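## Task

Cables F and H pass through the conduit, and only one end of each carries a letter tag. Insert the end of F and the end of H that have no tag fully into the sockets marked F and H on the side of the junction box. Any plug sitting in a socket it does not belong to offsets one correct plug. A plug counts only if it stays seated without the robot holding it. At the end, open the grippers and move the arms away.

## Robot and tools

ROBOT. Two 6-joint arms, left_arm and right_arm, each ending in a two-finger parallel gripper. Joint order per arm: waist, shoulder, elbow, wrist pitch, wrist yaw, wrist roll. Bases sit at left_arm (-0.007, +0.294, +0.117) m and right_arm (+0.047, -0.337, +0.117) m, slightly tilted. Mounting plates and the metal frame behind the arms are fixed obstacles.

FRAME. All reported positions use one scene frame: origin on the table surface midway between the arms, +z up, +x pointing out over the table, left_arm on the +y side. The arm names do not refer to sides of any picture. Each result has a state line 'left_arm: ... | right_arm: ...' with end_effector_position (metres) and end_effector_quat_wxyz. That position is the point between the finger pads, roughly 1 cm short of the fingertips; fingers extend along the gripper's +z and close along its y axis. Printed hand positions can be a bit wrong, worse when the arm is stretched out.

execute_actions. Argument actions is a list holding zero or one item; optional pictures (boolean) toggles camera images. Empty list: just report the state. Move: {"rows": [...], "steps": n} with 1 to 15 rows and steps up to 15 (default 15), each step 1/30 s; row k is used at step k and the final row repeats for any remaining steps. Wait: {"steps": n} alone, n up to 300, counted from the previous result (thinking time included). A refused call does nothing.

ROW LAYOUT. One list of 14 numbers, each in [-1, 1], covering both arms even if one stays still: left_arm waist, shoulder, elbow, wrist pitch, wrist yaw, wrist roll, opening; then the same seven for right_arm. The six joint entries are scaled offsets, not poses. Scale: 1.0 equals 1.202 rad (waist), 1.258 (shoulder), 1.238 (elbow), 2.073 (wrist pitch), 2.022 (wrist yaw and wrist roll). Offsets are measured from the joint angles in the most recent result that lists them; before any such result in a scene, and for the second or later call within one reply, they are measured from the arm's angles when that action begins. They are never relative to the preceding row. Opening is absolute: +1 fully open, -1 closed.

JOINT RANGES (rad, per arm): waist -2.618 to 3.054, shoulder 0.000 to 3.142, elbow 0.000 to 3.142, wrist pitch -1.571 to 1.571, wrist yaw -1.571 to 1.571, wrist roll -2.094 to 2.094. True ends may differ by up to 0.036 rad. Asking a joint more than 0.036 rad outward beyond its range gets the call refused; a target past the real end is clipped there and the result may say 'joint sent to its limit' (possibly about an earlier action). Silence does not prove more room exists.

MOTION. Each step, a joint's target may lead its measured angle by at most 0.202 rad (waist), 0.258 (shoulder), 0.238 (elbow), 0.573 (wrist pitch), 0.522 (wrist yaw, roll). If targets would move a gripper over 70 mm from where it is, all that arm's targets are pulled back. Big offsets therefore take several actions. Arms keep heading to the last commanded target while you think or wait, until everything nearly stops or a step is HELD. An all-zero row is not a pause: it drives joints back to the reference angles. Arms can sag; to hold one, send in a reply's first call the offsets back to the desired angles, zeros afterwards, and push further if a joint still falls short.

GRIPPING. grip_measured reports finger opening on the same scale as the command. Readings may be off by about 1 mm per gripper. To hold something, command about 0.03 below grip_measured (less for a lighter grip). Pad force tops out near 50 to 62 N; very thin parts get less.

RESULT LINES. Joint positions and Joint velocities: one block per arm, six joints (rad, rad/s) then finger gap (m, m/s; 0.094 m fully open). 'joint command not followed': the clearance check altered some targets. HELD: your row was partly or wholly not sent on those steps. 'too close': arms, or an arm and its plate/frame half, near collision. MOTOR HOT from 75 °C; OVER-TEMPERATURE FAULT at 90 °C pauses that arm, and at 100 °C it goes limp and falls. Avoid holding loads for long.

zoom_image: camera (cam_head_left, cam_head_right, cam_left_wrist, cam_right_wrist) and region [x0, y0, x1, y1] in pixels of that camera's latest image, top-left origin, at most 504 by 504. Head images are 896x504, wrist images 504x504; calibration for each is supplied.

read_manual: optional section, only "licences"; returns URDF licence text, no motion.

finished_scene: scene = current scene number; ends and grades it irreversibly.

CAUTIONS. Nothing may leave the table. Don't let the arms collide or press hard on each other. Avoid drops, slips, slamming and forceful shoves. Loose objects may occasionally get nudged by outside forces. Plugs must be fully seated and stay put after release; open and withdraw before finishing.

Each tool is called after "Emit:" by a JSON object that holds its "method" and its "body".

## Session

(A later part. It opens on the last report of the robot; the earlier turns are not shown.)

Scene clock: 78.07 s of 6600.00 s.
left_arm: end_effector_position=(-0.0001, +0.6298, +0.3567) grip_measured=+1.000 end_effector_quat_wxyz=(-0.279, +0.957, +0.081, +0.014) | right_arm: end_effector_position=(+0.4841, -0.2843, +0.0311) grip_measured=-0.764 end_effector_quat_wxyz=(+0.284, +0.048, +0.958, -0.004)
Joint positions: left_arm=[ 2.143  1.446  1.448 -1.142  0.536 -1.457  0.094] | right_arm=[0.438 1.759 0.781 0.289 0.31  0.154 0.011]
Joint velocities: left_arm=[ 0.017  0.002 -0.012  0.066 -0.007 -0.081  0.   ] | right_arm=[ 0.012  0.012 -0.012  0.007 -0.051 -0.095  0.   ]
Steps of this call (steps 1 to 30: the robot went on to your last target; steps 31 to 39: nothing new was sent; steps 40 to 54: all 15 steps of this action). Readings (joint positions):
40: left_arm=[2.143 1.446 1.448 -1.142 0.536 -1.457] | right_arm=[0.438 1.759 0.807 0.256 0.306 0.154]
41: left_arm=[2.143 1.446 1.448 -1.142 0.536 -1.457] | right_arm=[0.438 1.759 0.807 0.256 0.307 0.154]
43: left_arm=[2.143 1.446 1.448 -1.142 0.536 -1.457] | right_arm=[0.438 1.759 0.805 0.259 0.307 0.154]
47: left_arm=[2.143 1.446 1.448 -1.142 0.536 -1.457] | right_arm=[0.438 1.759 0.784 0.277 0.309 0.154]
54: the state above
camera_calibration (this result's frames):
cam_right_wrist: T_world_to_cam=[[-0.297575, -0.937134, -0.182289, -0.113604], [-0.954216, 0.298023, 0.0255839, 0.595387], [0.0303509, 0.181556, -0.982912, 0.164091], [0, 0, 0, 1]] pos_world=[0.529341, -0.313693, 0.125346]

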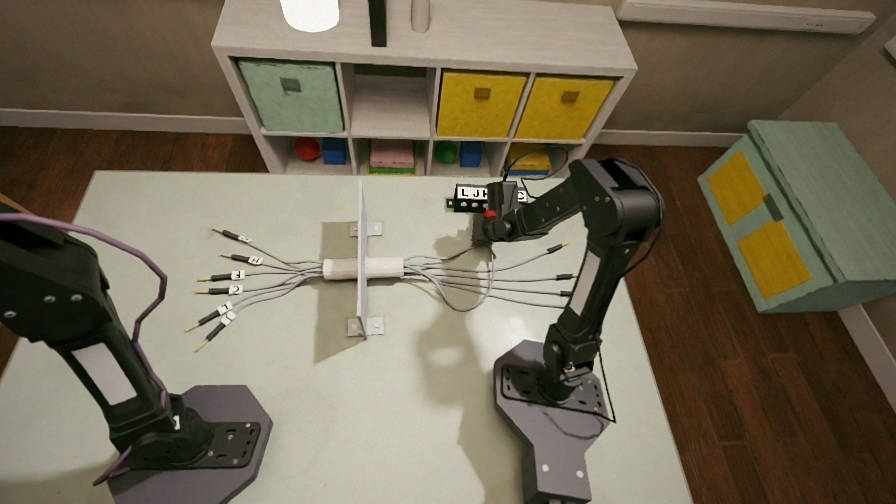

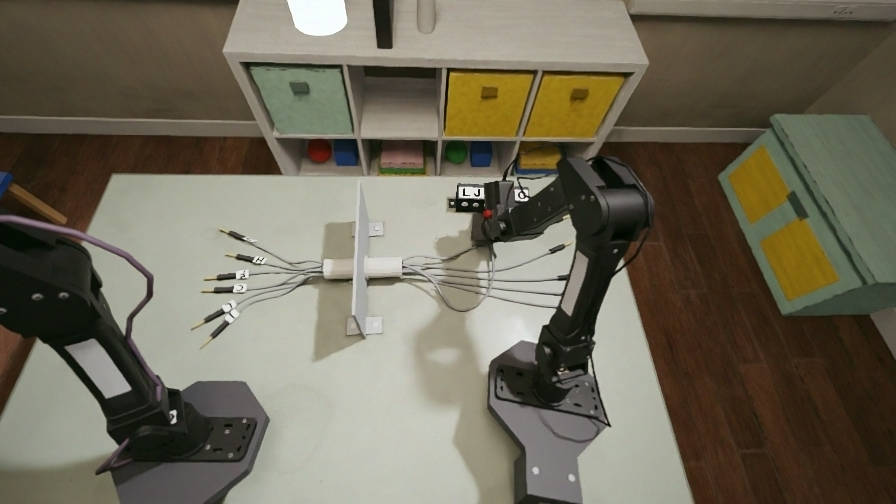

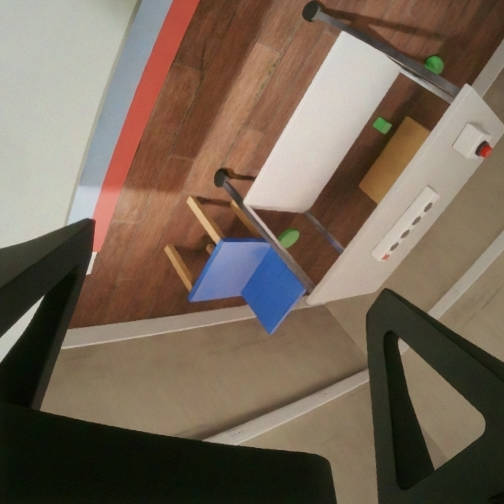

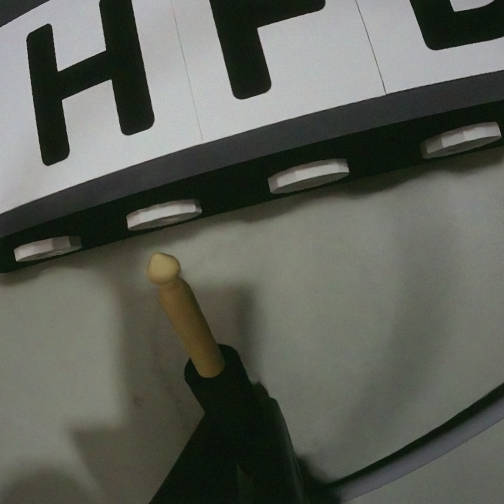

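Emit:
{"method": "execute_actions", "body": {"actions": [{"rows":[[0,0,0,0,0,0,1,0,0,0,-0.01,0,0,-0.765],[0,0,0,0,0,0,1,0,0,0,-0.01,0,0,-0.765],[0,0,0,0,0,0,1,0,0,0,-0.01,0,0,-0.76],[0,0,0,0,0,0,1,0,0,0,-0.01,0,0,-0.76],[0,0,0,0,0,0,1,0,0,0,-0.01,0,0,-0.755],[0,0,0,0,0,0,1,0,0,0,-0.01,0,0,-0.755],[0,0,0,0,0,0,1,0,0,0,-0.01,0,0,-0.75],[0,0,0,0,0,0,1,0,0,0,-0.01,0,0,-0.75],[0,0,0,0,0,0,1,0,0,0,-0.01,0,0,-0.74],[0,0,0,0,0,0,1,0,0,0,-0.01,0,0,-0.73]],"steps":15}]}}

Scene clock: 80.43 s of 6600.00 s.
left_arm: end_effector_position=(-0.0001, +0.6298, +0.3567) grip_measured=+1.000 end_effector_quat_wxyz=(-0.279, +0.957, +0.081, +0.014) | right_arm: end_effector_position=(+0.4822, -0.2848, +0.0299) grip_measured=-0.731 end_effector_quat_wxyz=(+0.280, +0.047, +0.959, -0.006)
Joint positions: left_arm=[ 2.143  1.446  1.448 -1.142  0.536 -1.457  0.094] | right_arm=[0.438 1.759 0.781 0.28  0.312 0.154 0.013]
Joint velocities: left_arm=[-0.007 -0.002  0.002 -0.022 -0.022 -0.007  0.   ] | right_arm=[-0.032 -0.002 -0.002 -0.007  0.051 -0.051 -0.   ]
Steps of this call (steps 1 to 15: the robot went on to your last target; steps 16 to 56: nothing new was sent; steps 57 to 71: all 15 steps of this action). Readings (joint positions):
57: left_arm=[2.143 1.446 1.448 -1.142 0.536 -1.457] | right_arm=[0.438 1.759 0.781 0.292 0.311 0.154]
58: left_arm=[2.143 1.446 1.448 -1.142 0.536 -1.457] | right_arm=[0.438 1.759 0.781 0.294 0.311 0.154]
60: left_arm=[2.143 1.446 1.448 -1.142 0.536 -1.457] | right_arm=[0.438 1.759 0.781 0.294 0.312 0.154]
64: left_arm=[2.143 1.446 1.448 -1.142 0.536 -1.457] | right_arm=[0.438 1.759 0.781 0.294 0.312 0.154]
71: the state above
camera_calibration (this result's frames):
cam_right_wrist: T_world_to_cam=[[-0.298413, -0.937977, -0.176489, -0.114825], [-0.95419, 0.297393, 0.0328309, 0.593399], [0.021692, 0.178201, -0.983755, 0.166344], [0, 0, 0, 1]] pos_world=[0.528342, -0.313819, 0.123894]

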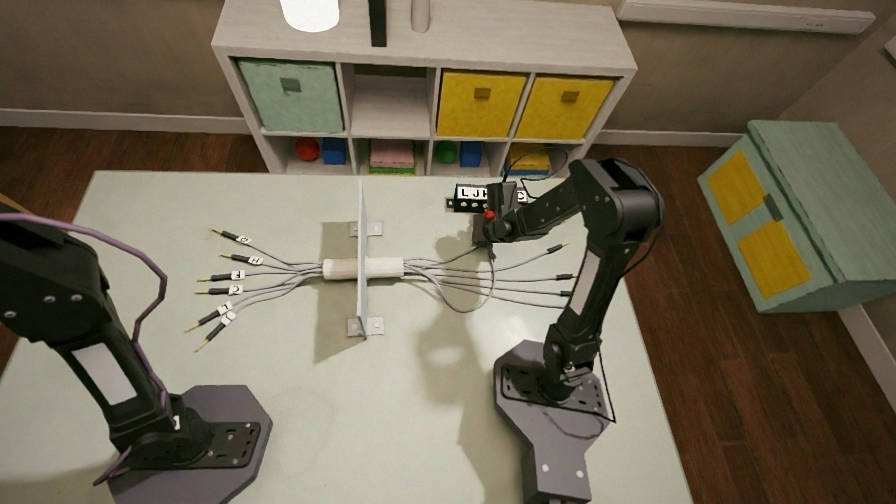

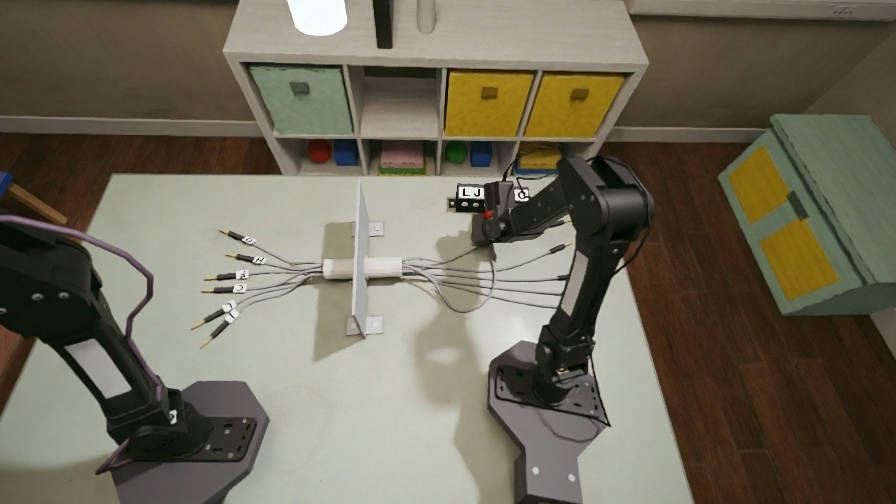

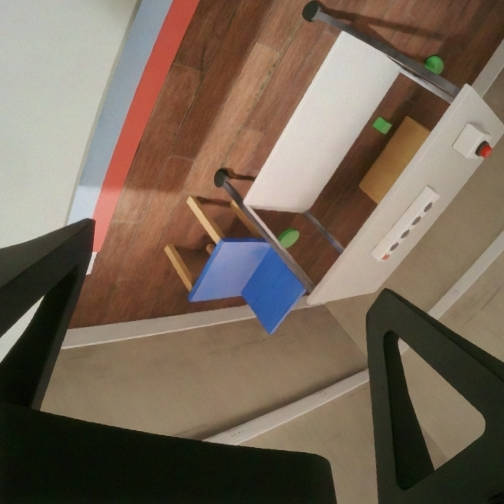

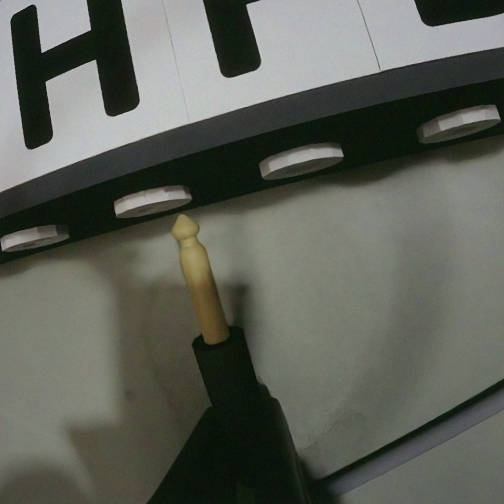

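Emit:
{"method": "execute_actions", "body": {"actions": [{"rows":[[0,0,0,0,0,0,1,0,0,0,0,0,0,-0.6],[0,0,0,0,0,0,1,0,0,0,0,0,0,-0.6],[0,0,0,0,0,0,1,0,0,-0.02,0,0,0,-0.6],[0,0,0,0,0,0,1,0,0,-0.026,0,0,0,-0.6],[0,0,0,0,0,0,1,0,0,-0.032,0,0,0,-0.6],[0,0,0,0,0,0,1,0,0.018,-0.039,0,0,0,-0.6],[0,0,0,0,0,0,1,0,0.023,-0.039,0,0,0,-0.6],[0,0,0,0,0,0,1,0,0.027,-0.039,0,0,0,-0.6]],"steps":15}]}}

Scene clock: 82.37 s of 6600.00 s.
left_arm: end_effector_position=(-0.0001, +0.6298, +0.3567) grip_measured=+1.000 end_effector_quat_wxyz=(-0.279, +0.957, +0.081, +0.014) | right_arm: end_effector_position=(+0.4704, -0.2856, +0.0206) grip_measured=-0.603 end_effector_quat_wxyz=(+0.267, +0.044, +0.963, -0.009)
Joint positions: left_arm=[ 2.143  1.446  1.448 -1.142  0.536 -1.457  0.094] | right_arm=[0.438 1.769 0.754 0.289 0.314 0.154 0.019]
Joint velocities: left_arm=[ 0.007 -0.012  0.037 -0.051 -0.007  0.081  0.   ] | right_arm=[-0.022  0.012  0.007  0.037  0.037  0.022 -0.001]
Steps of this call (steps 1 to 15: the robot went on to your last target; steps 16 to 43: nothing new was sent; steps 44 to 58: all 15 steps of this action). Readings (joint positions):
44: left_arm=[2.143 1.446 1.448 -1.142 0.536 -1.457] | right_arm=[0.438 1.759 0.781 0.278 0.312 0.154]
45: left_arm=[2.143 1.446 1.448 -1.142 0.536 -1.457] | right_arm=[0.438 1.759 0.781 0.278 0.312 0.154]
47: left_arm=[2.143 1.446 1.448 -1.142 0.536 -1.457] | right_arm=[0.438 1.759 0.780 0.279 0.312 0.154]
51: left_arm=[2.143 1.446 1.448 -1.142 0.536 -1.457] | right_arm=[0.438 1.764 0.758 0.280 0.312 0.154]
58: the state above
camera_calibration (this result's frames):
cam_right_wrist: T_world_to_cam=[[-0.298537, -0.940594, -0.161736, -0.121777], [-0.954379, 0.293132, 0.0568756, 0.581035], [-0.00608676, 0.171337, -0.985194, 0.168706], [0, 0, 0, 1]] pos_world=[0.5192, -0.313768, 0.113466]

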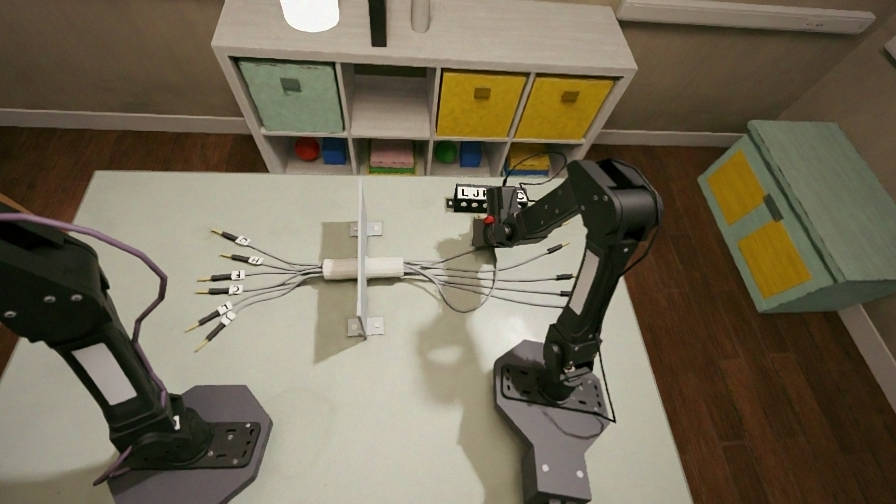

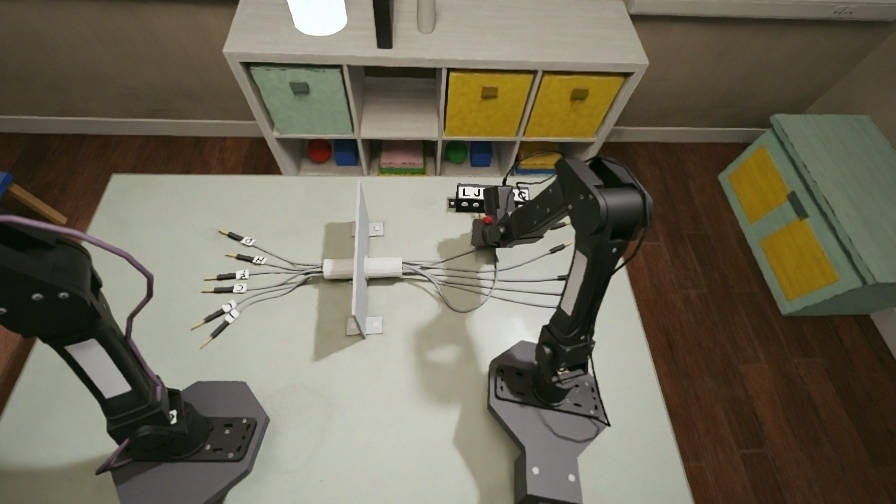

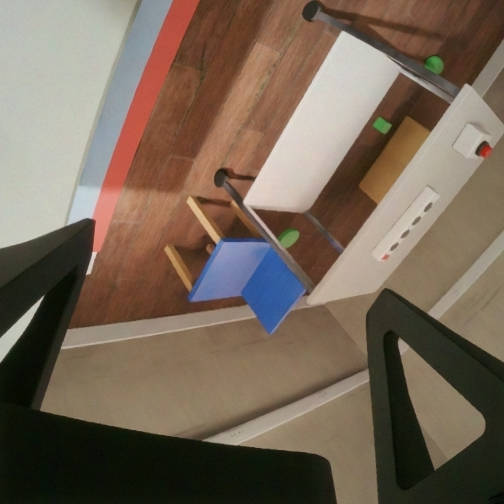

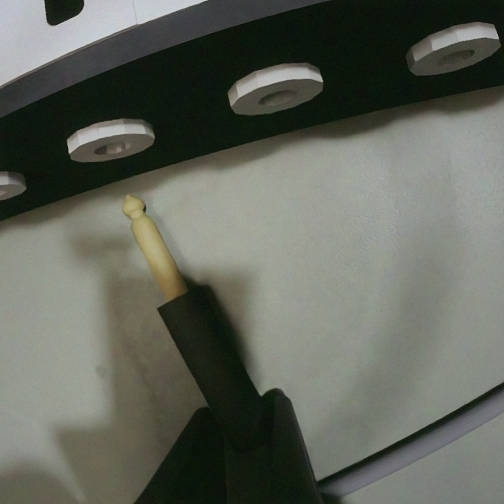

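Emit:
{"method": "execute_actions", "body": {"actions": [{"rows":[[0,0,0,0,0,0,1,0,0.03,0,0.02,0,0,-0.6],[0,0,0,0,0,0,1,0,0.03,0,0.02,0,0,-0.6],[0,0,0,0,0,0,1,0,0.03,0,0.02,0,0,-0.6],[0,0,0,0,0,0,1,0,0.03,0,0.02,0,0,-0.6],[0,0,0,0,0,0,1,0,0.03,0,0.02,0,0,-0.6],[0,0,0,0,0,0,1,0,0.03,0,0.02,0,0,-0.6],[0,0,0,0,0,0,1,0,0.03,0,0.02,0,0,-0.6],[0,0,0,0,0,0,1,0,0.03,0,0.02,0,0,-0.7],[0,0,0,0,0,0,1,0,0.03,0,0.02,0,0,-0.75],[0,0,0,0,0,0,1,0,0.03,0,0.02,0,0,-0.8]],"steps":15}]}}

Scene clock: 84.03 s of 6600.00 s.
left_arm: end_effector_position=(-0.0001, +0.6298, +0.3567) grip_measured=+1.000 end_effector_quat_wxyz=(-0.279, +0.957, +0.081, +0.014) | right_arm: end_effector_position=(+0.4762, -0.2852, +0.0208) grip_measured=-0.765 end_effector_quat_wxyz=(+0.280, +0.048, +0.959, -0.008)
Joint positions: left_arm=[ 2.143  1.446  1.448 -1.142  0.536 -1.457  0.094] | right_arm=[0.438 1.783 0.754 0.331 0.318 0.154 0.011]
Joint velocities: left_arm=[ 0.002 -0.007 -0.007 -0.022 -0.007  0.066  0.   ] | right_arm=[ 0.012 -0.007 -0.007  0.007 -0.022  0.022 -0.001]
Steps of this call (steps 1 to 15: the robot went on to your last target; steps 16 to 35: nothing new was sent; steps 36 to 50: all 15 steps of this action). Readings (joint positions):
36: left_arm=[2.143 1.446 1.448 -1.142 0.536 -1.457] | right_arm=[0.438 1.770 0.754 0.293 0.314 0.154]
37: left_arm=[2.143 1.446 1.448 -1.142 0.536 -1.457] | right_arm=[0.438 1.773 0.754 0.301 0.315 0.154]
39: left_arm=[2.143 1.446 1.448 -1.142 0.536 -1.457] | right_arm=[0.438 1.777 0.754 0.315 0.315 0.154]
43: left_arm=[2.143 1.446 1.448 -1.142 0.536 -1.457] | right_arm=[0.438 1.781 0.754 0.326 0.316 0.154]
50: the state above
camera_calibration (this result's frames):
cam_right_wrist: T_world_to_cam=[[-0.3012, -0.93794, -0.171895, -0.11739], [-0.953302, 0.300387, 0.0313492, 0.588497], [0.0222314, 0.17331, -0.984616, 0.1559], [0, 0, 0, 1]] pos_world=[0.522191, -0.313901, 0.114874]

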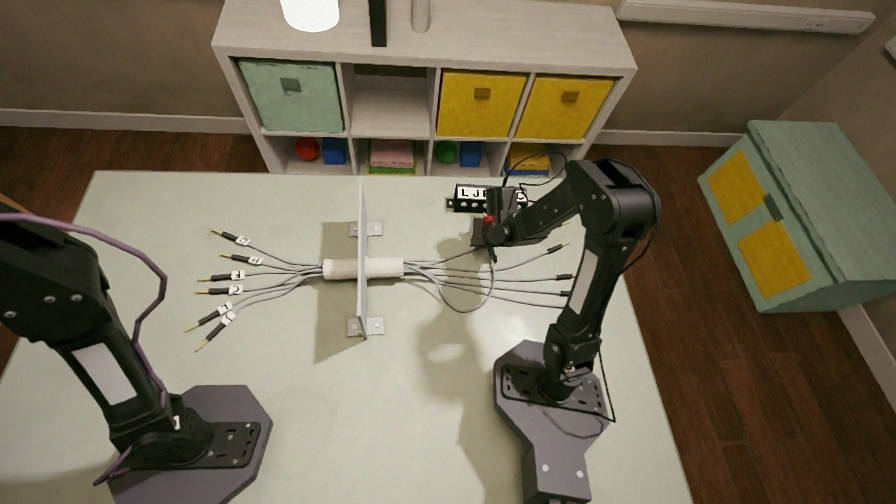

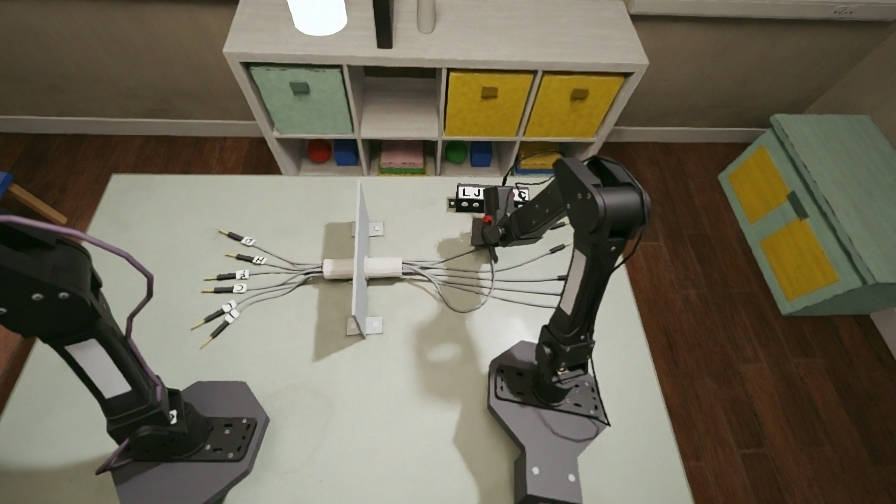

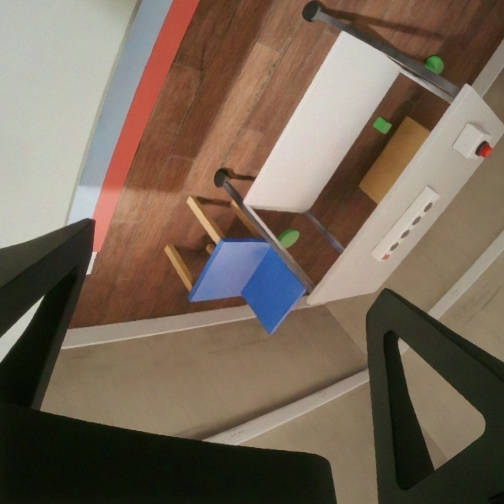

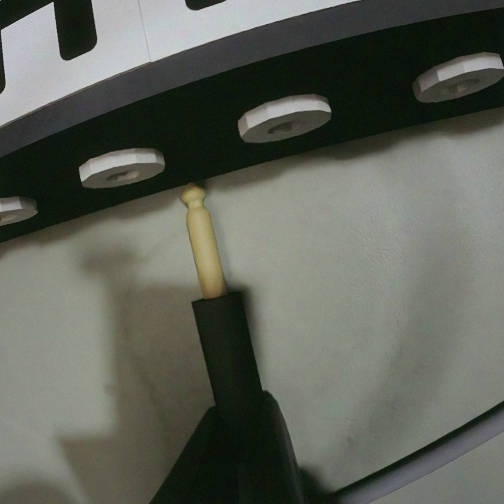

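Emit:
{"method": "execute_actions", "body": {"actions": [{"rows":[[0,0,0,0,0,0,1,0,-0.025,-0.035,0.005,0,0,-0.8],[0,0,0,0,0,0,1,0,-0.035,-0.05,0.012,0,0,-0.8],[0,0,0,0,0,0,1,0,-0.04,-0.057,0.012,0,0,-0.8],[0,0,0,0,0,0,1,0,-0.04,-0.057,0.012,0,0,-0.8],[0,0,0,0,0,0,1,0,-0.05,-0.057,0.005,0,0,-0.8],[0,0,0,0,0,0,1,0.005,-0.06,-0.056,-0.003,0,0,-0.8],[0,0,0,0,0,0,1,0.01,-0.07,-0.055,-0.01,0.0,0.005,-0.8],[0,0,0,0,0,0,1,0.015,-0.08,-0.054,-0.018,0,0.008,-0.8],[0,0,0,0,0,0,1,0.02,-0.09,-0.053,-0.025,0,0.011,-0.8],[0,0,0,0,0,0,1,0.024,-0.1,-0.052,-0.032,0,0.014,-0.8],[0,0,0,0,0,0,1,0.028,-0.11,-0.051,-0.04,0,0.017,-0.8],[0,0,0,0,0,0,1,0.031,-0.12,-0.051,-0.047,0,0.02,-0.8],[0,0,0,0,0,0,1,0.034,-0.13,-0.051,-0.054,0,0.02,-0.8],[0,0,0,0,0,0,1,0.034,-0.138,-0.051,-0.06,0,0.02,-0.8]],"steps":15}], "pictures": false}}

Emit:
{"method": "execute_actions", "body": {"actions": [{"steps":10}]}}

Scene clock: 89.90 s of 6600.00 s.
left_arm: end_effector_position=(-0.0001, +0.6298, +0.3567) grip_measured=+1.000 end_effector_quat_wxyz=(-0.279, +0.957, +0.081, +0.014) | right_arm: end_effector_position=(+0.4628, -0.2837, +0.0469) grip_measured=-0.765 end_effector_quat_wxyz=(+0.282, +0.050, +0.958, +0.002)
Joint positions: left_arm=[ 2.143  1.446  1.448 -1.142  0.536 -1.457  0.094] | right_arm=[0.46  1.651 0.7   0.256 0.318 0.177 0.011]
Joint velocities: left_arm=[ 0.002 -0.017  0.007 -0.022  0.007 -0.007  0.   ] | right_arm=[ 0.085 -0.305 -0.007 -0.3   -0.007  0.183 -0.001]
Steps of this call (steps 1 to 15: the robot went on to your last target; steps 16 to 90: nothing new was sent; then 2.37 s passed at rest; steps 91 to 105: all 15 steps of this action). Readings (joint positions):
91: left_arm=[2.143 1.446 1.448 -1.142 0.536 -1.457] | right_arm=[0.438 1.782 0.752 0.334 0.318 0.154]
92: left_arm=[2.143 1.446 1.448 -1.142 0.536 -1.457] | right_arm=[0.438 1.779 0.744 0.341 0.318 0.154]
94: left_arm=[2.143 1.446 1.448 -1.142 0.536 -1.457] | right_arm=[0.438 1.767 0.720 0.349 0.318 0.154]
98: left_arm=[2.143 1.446 1.448 -1.142 0.536 -1.457] | right_arm=[0.438 1.741 0.701 0.330 0.318 0.155]
105: the state above

Scene clock: 90.23 s of 6600.00 s.
left_arm: end_effector_position=(-0.0001, +0.6298, +0.3567) grip_measured=+1.000 end_effector_quat_wxyz=(-0.279, +0.957, +0.081, +0.014) | right_arm: end_effector_position=(+0.4582, -0.2835, +0.0481) grip_measured=-0.765 end_effector_quat_wxyz=(+0.273, +0.050, +0.961, +0.002)
Joint positions: left_arm=[ 2.143  1.446  1.448 -1.142  0.536 -1.457  0.094] | right_arm=[0.464 1.635 0.7   0.219 0.318 0.185 0.011]
Joint velocities: left_arm=[-0.022  0.002  0.002 -0.037 -0.051  0.022  0.   ] | right_arm=[ 0.002 -0.007 -0.007  0.022 -0.066 -0.007 -0.001]
Steps of this call (steps 1 to 10: the robot went on to your last target). Readings (joint positions):
1: left_arm=[2.143 1.446 1.448 -1.142 0.536 -1.457] | right_arm=[0.462 1.642 0.700 0.250 0.318 0.178]
2: left_arm=[2.143 1.446 1.448 -1.142 0.536 -1.457] | right_arm=[0.464 1.637 0.700 0.246 0.318 0.180]
4: left_arm=[2.143 1.446 1.448 -1.142 0.536 -1.457] | right_arm=[0.464 1.635 0.700 0.238 0.318 0.182]
8: left_arm=[2.143 1.446 1.448 -1.142 0.536 -1.457] | right_arm=[0.464 1.635 0.700 0.223 0.318 0.184]
10: the state above
camera_calibration (this result's frames):
cam_right_wrist: T_world_to_cam=[[-0.302271, -0.934584, -0.187577, -0.114357], [-0.953178, 0.29825, 0.0499931, 0.568415], [0.00922227, 0.193906, -0.980977, 0.194552], [0, 0, 0, 1]] pos_world=[0.505439, -0.314131, 0.140983]

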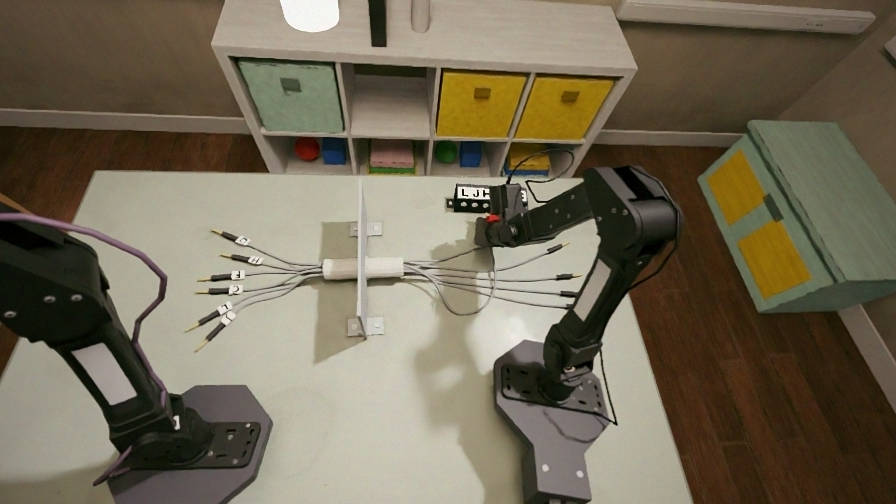

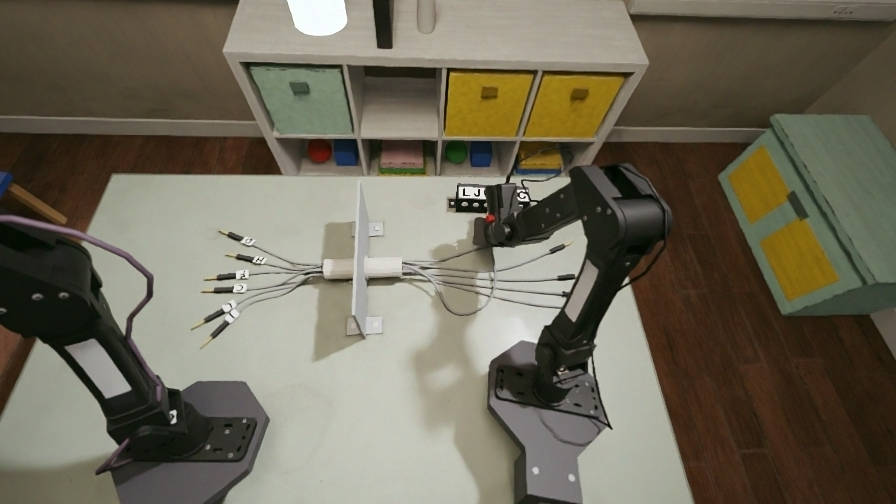

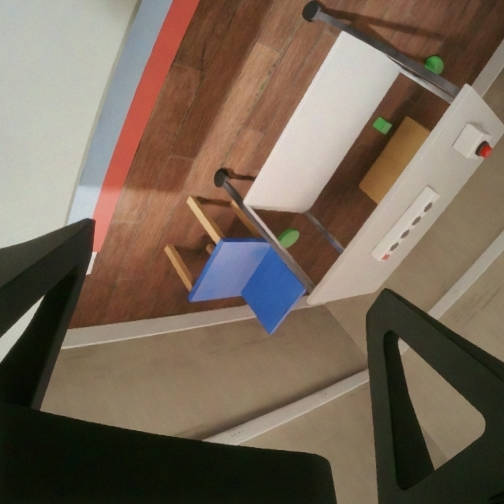

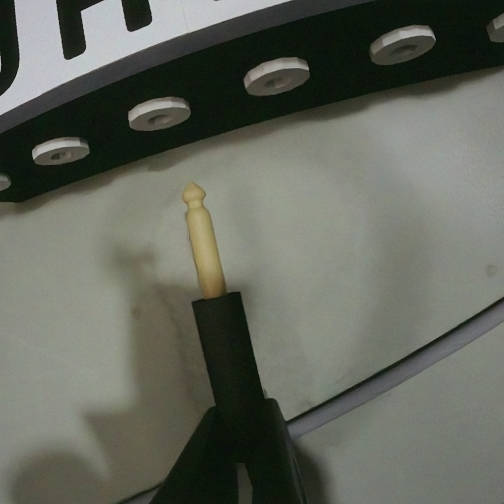

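Emit:
{"method": "execute_actions", "body": {"actions": [{"rows":[[0,0,0,0,0,0,1,0.019,-0.036,0,0,0,0.008,-0.8]],"steps":15}]}}

Scene clock: 92.37 s of 6600.00 s.
left_arm: end_effector_position=(-0.0001, +0.6298, +0.3567) grip_measured=+1.000 end_effector_quat_wxyz=(-0.279, +0.957, +0.081, +0.014) | right_arm: end_effector_position=(+0.4572, -0.2836, +0.0476) grip_measured=-0.765 end_effector_quat_wxyz=(+0.271, +0.053, +0.961, +0.002)
Joint positions: left_arm=[ 2.143  1.446  1.448 -1.142  0.536 -1.457  0.094] | right_arm=[0.464 1.635 0.7   0.215 0.318 0.192 0.011]
Joint velocities: left_arm=[ 0.007 -0.002 -0.007 -0.037  0.007 -0.081  0.   ] | right_arm=[ 0.012 -0.002  0.002 -0.022 -0.081  0.007 -0.   ]
Steps of this call (steps 1 to 30: the robot went on to your last target; steps 31 to 49: nothing new was sent; steps 50 to 64: all 15 steps of this action). Readings (joint positions):
50: left_arm=[2.143 1.446 1.448 -1.142 0.536 -1.457] | right_arm=[0.464 1.635 0.700 0.215 0.318 0.186]
51: left_arm=[2.143 1.446 1.448 -1.142 0.536 -1.457] | right_arm=[0.464 1.635 0.700 0.215 0.318 0.188]
53: left_arm=[2.143 1.446 1.448 -1.142 0.536 -1.457] | right_arm=[0.464 1.635 0.700 0.215 0.318 0.189]
57: left_arm=[2.143 1.446 1.448 -1.142 0.536 -1.457] | right_arm=[0.464 1.635 0.700 0.215 0.318 0.191]
64: the state above
camera_calibration (this result's frames):
cam_right_wrist: T_world_to_cam=[[-0.307656, -0.932599, -0.188696, -0.111758], [-0.951478, 0.302804, 0.0547625, 0.567871], [0.00606634, 0.196388, -0.980507, 0.196146], [0, 0, 0, 1]] pos_world=[0.504744, -0.3147, 0.140136]

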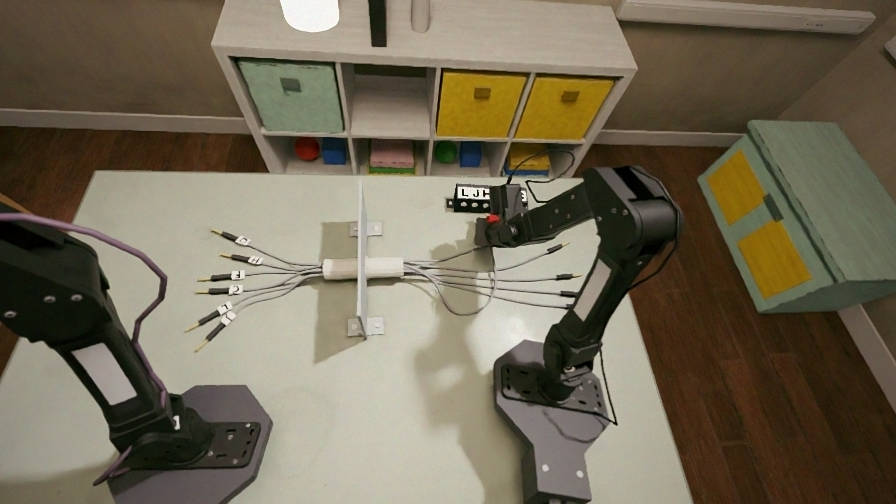

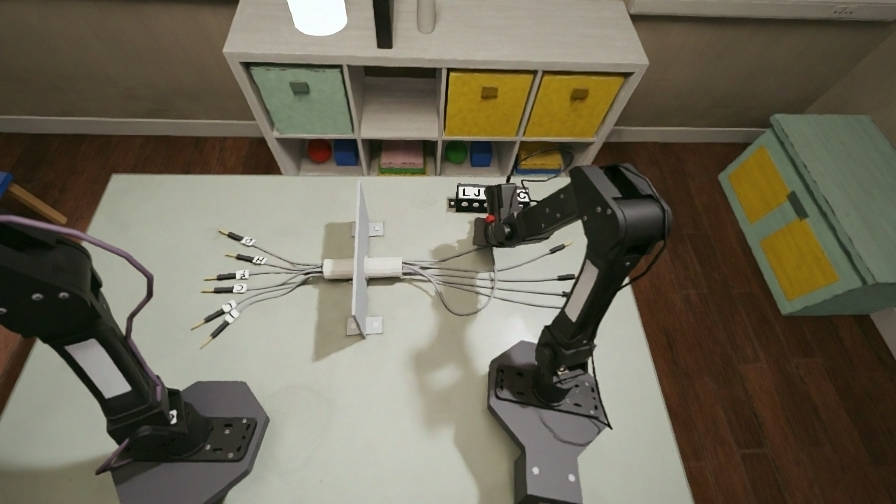

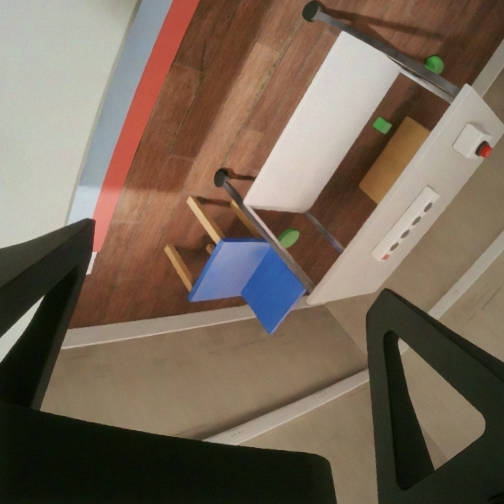

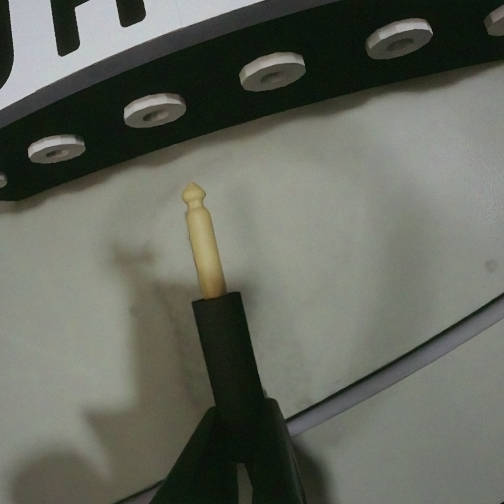

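Emit:
{"method": "execute_actions", "body": {"actions": [{"rows":[[0,0,0,0,0,0,1,0,0,0.035,-0.008,-0.005,0,-0.8],[0,0,0,0,0,0,1,0,0,0.045,-0.012,-0.008,0,-0.8],[0,0,0,0,0,0,1,0,0,0.055,-0.018,-0.012,0,-0.8],[0,0,0,0,0,0,1,0,0,0.065,-0.024,-0.016,0,-0.8]],"steps":15}]}}

Scene clock: 94.60 s of 6600.00 s.
left_arm: end_effector_position=(-0.0001, +0.6298, +0.3567) grip_measured=+1.000 end_effector_quat_wxyz=(-0.279, +0.957, +0.081, +0.014) | right_arm: end_effector_position=(+0.4714, -0.2778, +0.0569) grip_measured=-0.765 end_effector_quat_wxyz=(+0.276, +0.051, +0.960, +0.016)
Joint positions: left_arm=[ 2.143  1.446  1.448 -1.142  0.536 -1.457  0.094] | right_arm=[0.464 1.635 0.755 0.175 0.292 0.192 0.011]
Joint velocities: left_arm=[ 0.002 -0.002 -0.012  0.081 -0.037 -0.007  0.   ] | right_arm=[-0.012 -0.012  0.002 -0.081 -0.066  0.037 -0.001]
Steps of this call (steps 1 to 15: the robot went on to your last target; steps 16 to 52: nothing new was sent; steps 53 to 67: all 15 steps of this action). Readings (joint positions):
53: left_arm=[2.143 1.446 1.448 -1.142 0.536 -1.457] | right_arm=[0.464 1.635 0.702 0.213 0.317 0.192]
54: left_arm=[2.143 1.446 1.448 -1.142 0.536 -1.457] | right_arm=[0.464 1.635 0.706 0.207 0.316 0.192]
56: left_arm=[2.143 1.446 1.448 -1.142 0.536 -1.457] | right_arm=[0.464 1.635 0.723 0.191 0.309 0.192]
60: left_arm=[2.143 1.446 1.448 -1.142 0.536 -1.457] | right_arm=[0.464 1.635 0.753 0.185 0.298 0.192]
67: the state above
camera_calibration (this result's frames):
cam_right_wrist: T_world_to_cam=[[-0.295875, -0.930495, -0.215955, -0.103574], [-0.955092, 0.291971, 0.0505246, 0.577975], [0.0160396, 0.221206, -0.975095, 0.205985], [0, 0, 0, 1]] pos_world=[0.518071, -0.310692, 0.149286]

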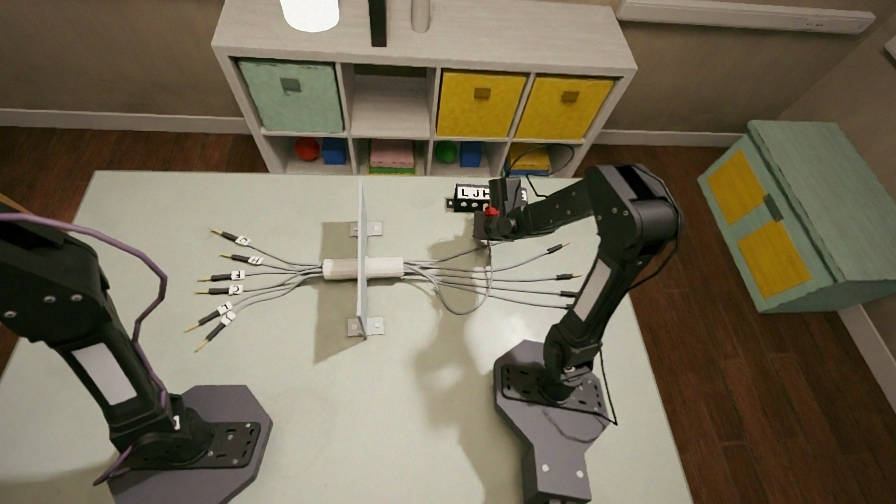

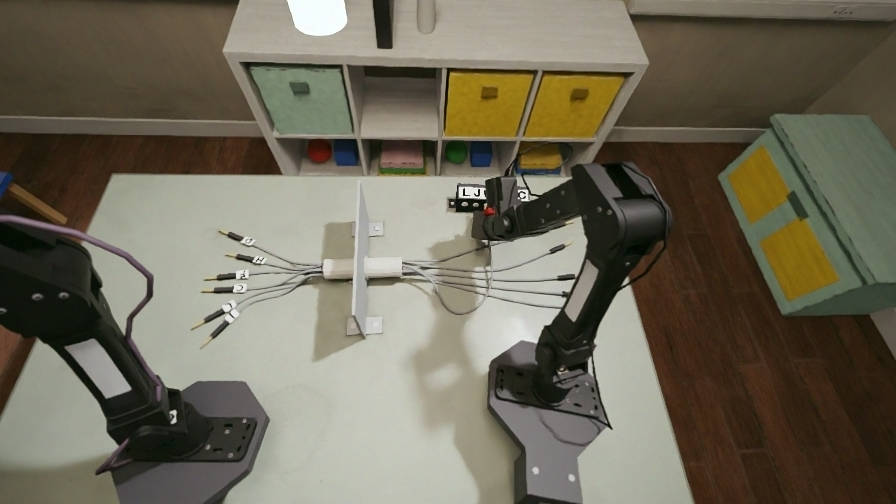

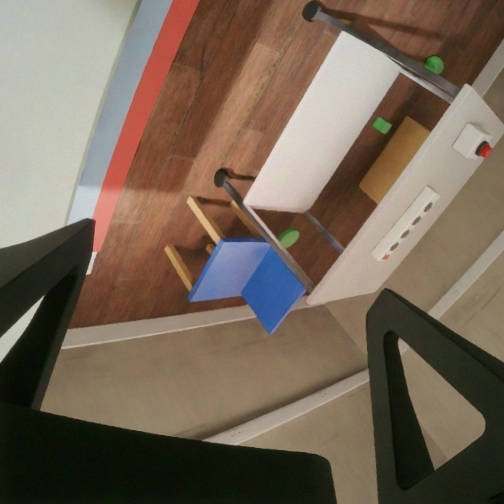

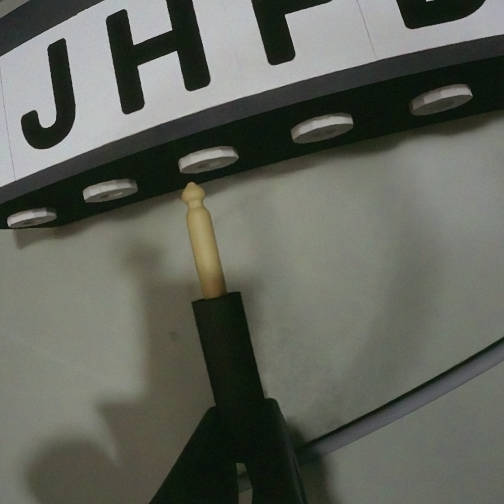

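Emit:
{"method": "zoom_image", "body": {"camera": "cam_head_left", "region": [455,185,515,235]}}

Region (455, 185, 515, 235) of cam_head_left's 896x504 image, scaled by 8.400, with more detail than that image has.

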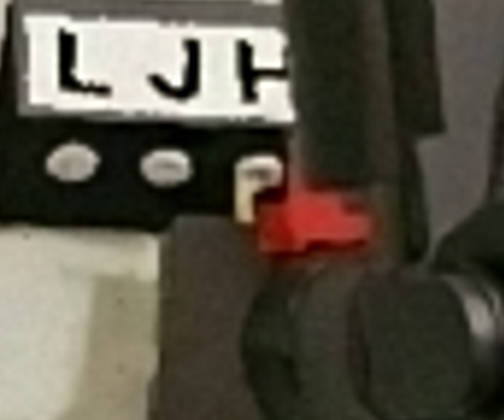

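Emit:
{"method": "execute_actions", "body": {"actions": [{"rows":[[0,0,0,0,0,0,1,0,0,-0.036,0,0.017,0,-0.8]],"steps":15}]}}

Scene clock: 96.87 s of 6600.00 s.
left_arm: end_effector_position=(-0.0001, +0.6298, +0.3567) grip_measured=+1.000 end_effector_quat_wxyz=(-0.279, +0.957, +0.081, +0.014) | right_arm: end_effector_position=(+0.4580, -0.2834, +0.0483) grip_measured=-0.765 end_effector_quat_wxyz=(+0.262, +0.050, +0.964, +0.001)
Joint positions: left_arm=[ 2.143  1.446  1.448 -1.142  0.536 -1.457  0.094] | right_arm=[0.464 1.635 0.723 0.173 0.317 0.192 0.011]
Joint velocities: left_arm=[-0.007 -0.017 -0.027  0.007  0.037 -0.051  0.   ] | right_arm=[-0.007 -0.002 -0.002  0.037 -0.022  0.037 -0.   ]
Steps of this call (steps 1 to 15: the robot went on to your last target; steps 16 to 53: nothing new was sent; steps 54 to 68: all 15 steps of this action). Readings (joint positions):
54: left_arm=[2.143 1.446 1.448 -1.142 0.536 -1.457] | right_arm=[0.464 1.635 0.752 0.174 0.294 0.192]
55: left_arm=[2.143 1.446 1.448 -1.142 0.536 -1.457] | right_arm=[0.464 1.635 0.746 0.177 0.299 0.192]
57: left_arm=[2.143 1.446 1.448 -1.142 0.536 -1.457] | right_arm=[0.464 1.635 0.733 0.177 0.306 0.192]
61: left_arm=[2.143 1.446 1.448 -1.142 0.536 -1.457] | right_arm=[0.464 1.635 0.723 0.173 0.313 0.192]
68: the state above
camera_calibration (this result's frames):
cam_right_wrist: T_world_to_cam=[[-0.30718, -0.934435, -0.180198, -0.112303], [-0.951567, 0.299076, 0.0712313, 0.566711], [-0.0126681, 0.193352, -0.981048, 0.204597], [0, 0, 0, 1]] pos_world=[0.507358, -0.313989, 0.140115]

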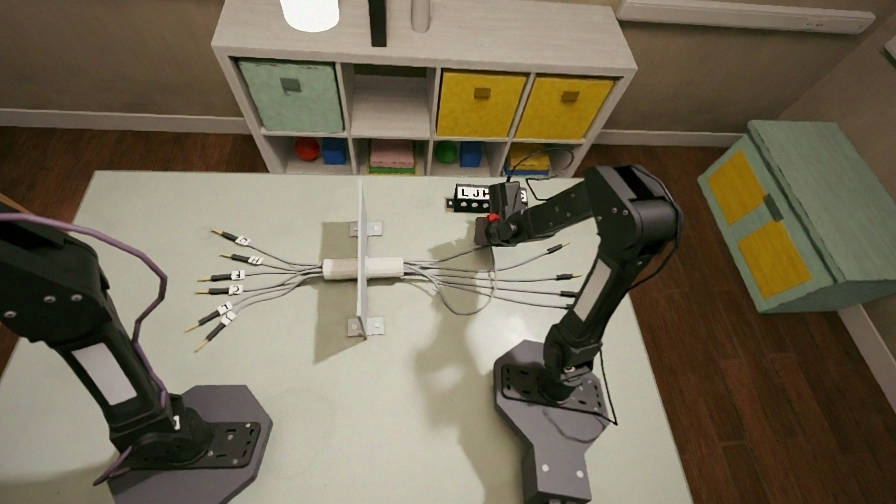

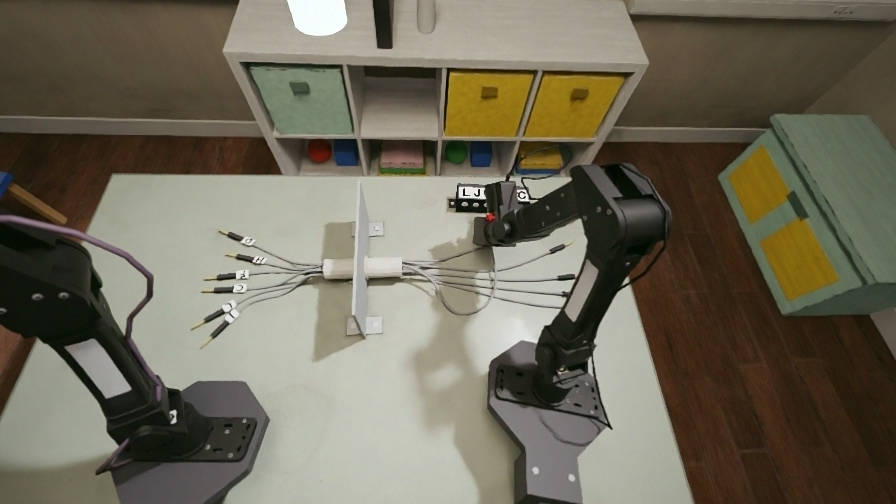

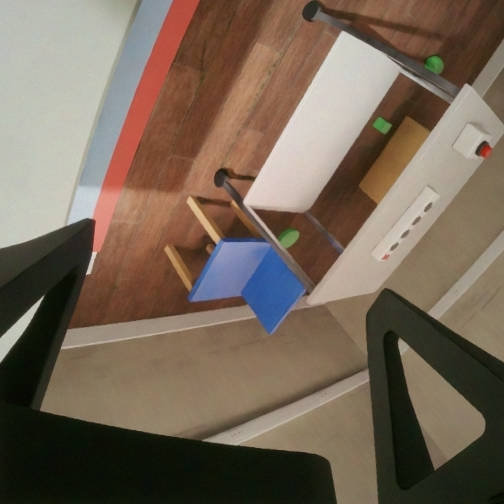

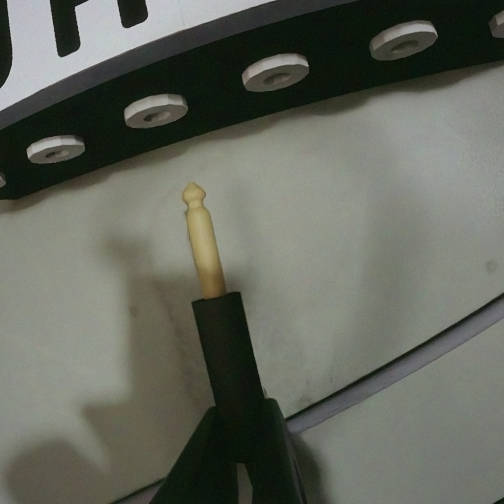

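Emit:
{"method": "execute_actions", "body": {"actions": [{"rows":[[0,0,0,0,0,0,1,0,0,0.028,0.017,-0.012,0,-0.8]],"steps":15}]}}

Scene clock: 98.80 s of 6600.00 s.
left_arm: end_effector_position=(-0.0001, +0.6298, +0.3567) grip_measured=+1.000 end_effector_quat_wxyz=(-0.279, +0.957, +0.081, +0.014) | right_arm: end_effector_position=(+0.4609, -0.2798, +0.0500) grip_measured=-0.765 end_effector_quat_wxyz=(+0.268, +0.050, +0.962, +0.011)
Joint positions: left_arm=[ 2.143  1.446  1.448 -1.142  0.536 -1.457  0.094] | right_arm=[0.464 1.635 0.723 0.188 0.299 0.192 0.011]
Joint velocities: left_arm=[ 0.007 -0.002 -0.022  0.007  0.007  0.037  0.   ] | right_arm=[ 0.002  0.002 -0.027  0.037 -0.066  0.007  0.001]
Steps of this call (steps 1 to 15: the robot went on to your last target; steps 16 to 43: nothing new was sent; steps 44 to 58: all 15 steps of this action). Readings (joint positions):
44: left_arm=[2.143 1.446 1.448 -1.142 0.536 -1.457] | right_arm=[0.464 1.635 0.723 0.174 0.315 0.192]
45: left_arm=[2.143 1.446 1.448 -1.142 0.536 -1.457] | right_arm=[0.464 1.635 0.723 0.177 0.312 0.192]
47: left_arm=[2.143 1.446 1.448 -1.142 0.536 -1.457] | right_arm=[0.464 1.635 0.723 0.182 0.307 0.192]
51: left_arm=[2.143 1.446 1.448 -1.142 0.536 -1.457] | right_arm=[0.464 1.635 0.723 0.186 0.301 0.192]
58: the state above
camera_calibration (this result's frames):
cam_right_wrist: T_world_to_cam=[[-0.298931, -0.932669, -0.201915, -0.109979], [-0.954274, 0.291865, 0.0646223, 0.567846], [-0.00133913, 0.212, -0.977269, 0.205377], [0, 0, 0, 1]] pos_world=[0.509279, -0.311849, 0.141807]

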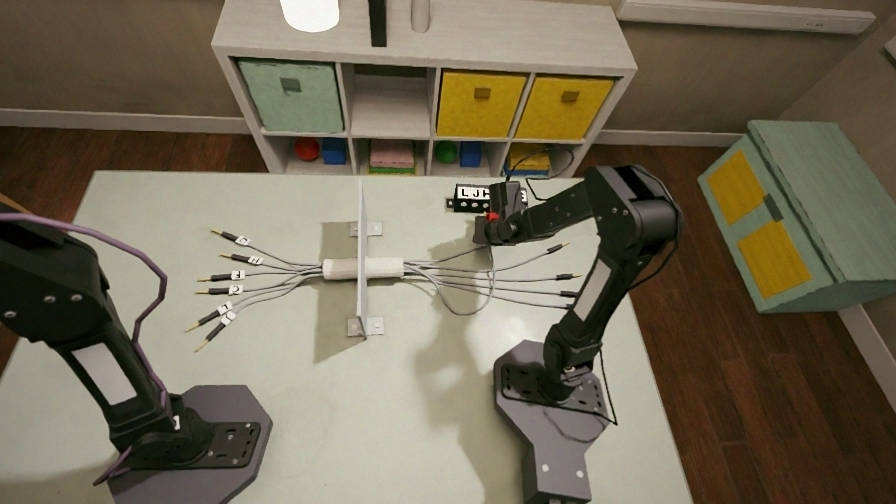

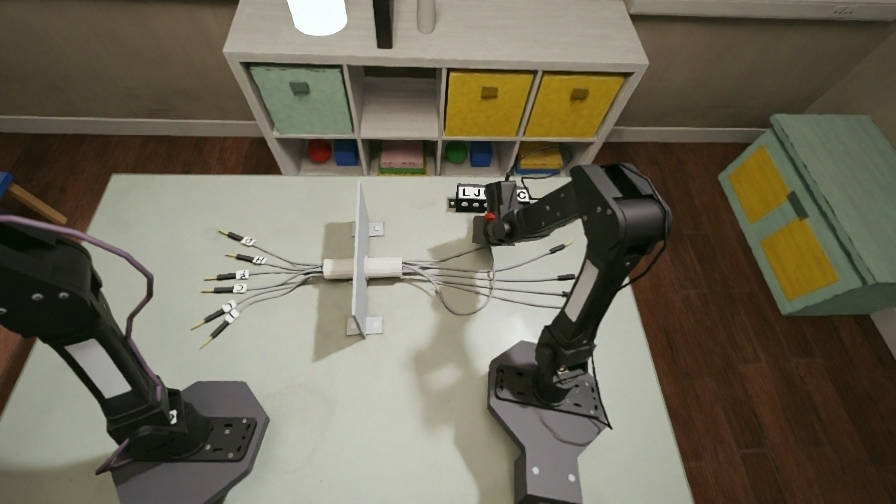

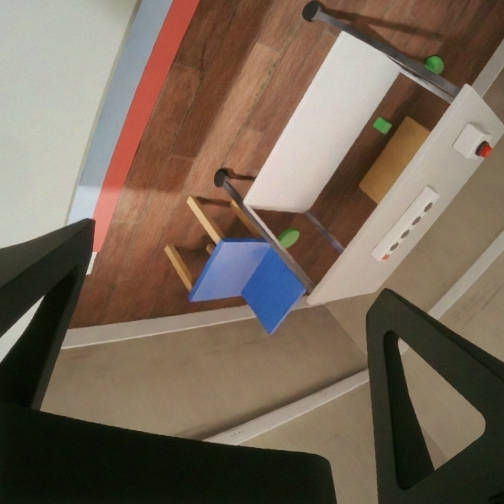

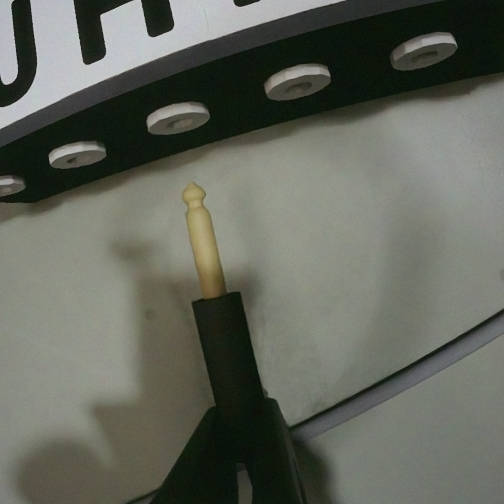

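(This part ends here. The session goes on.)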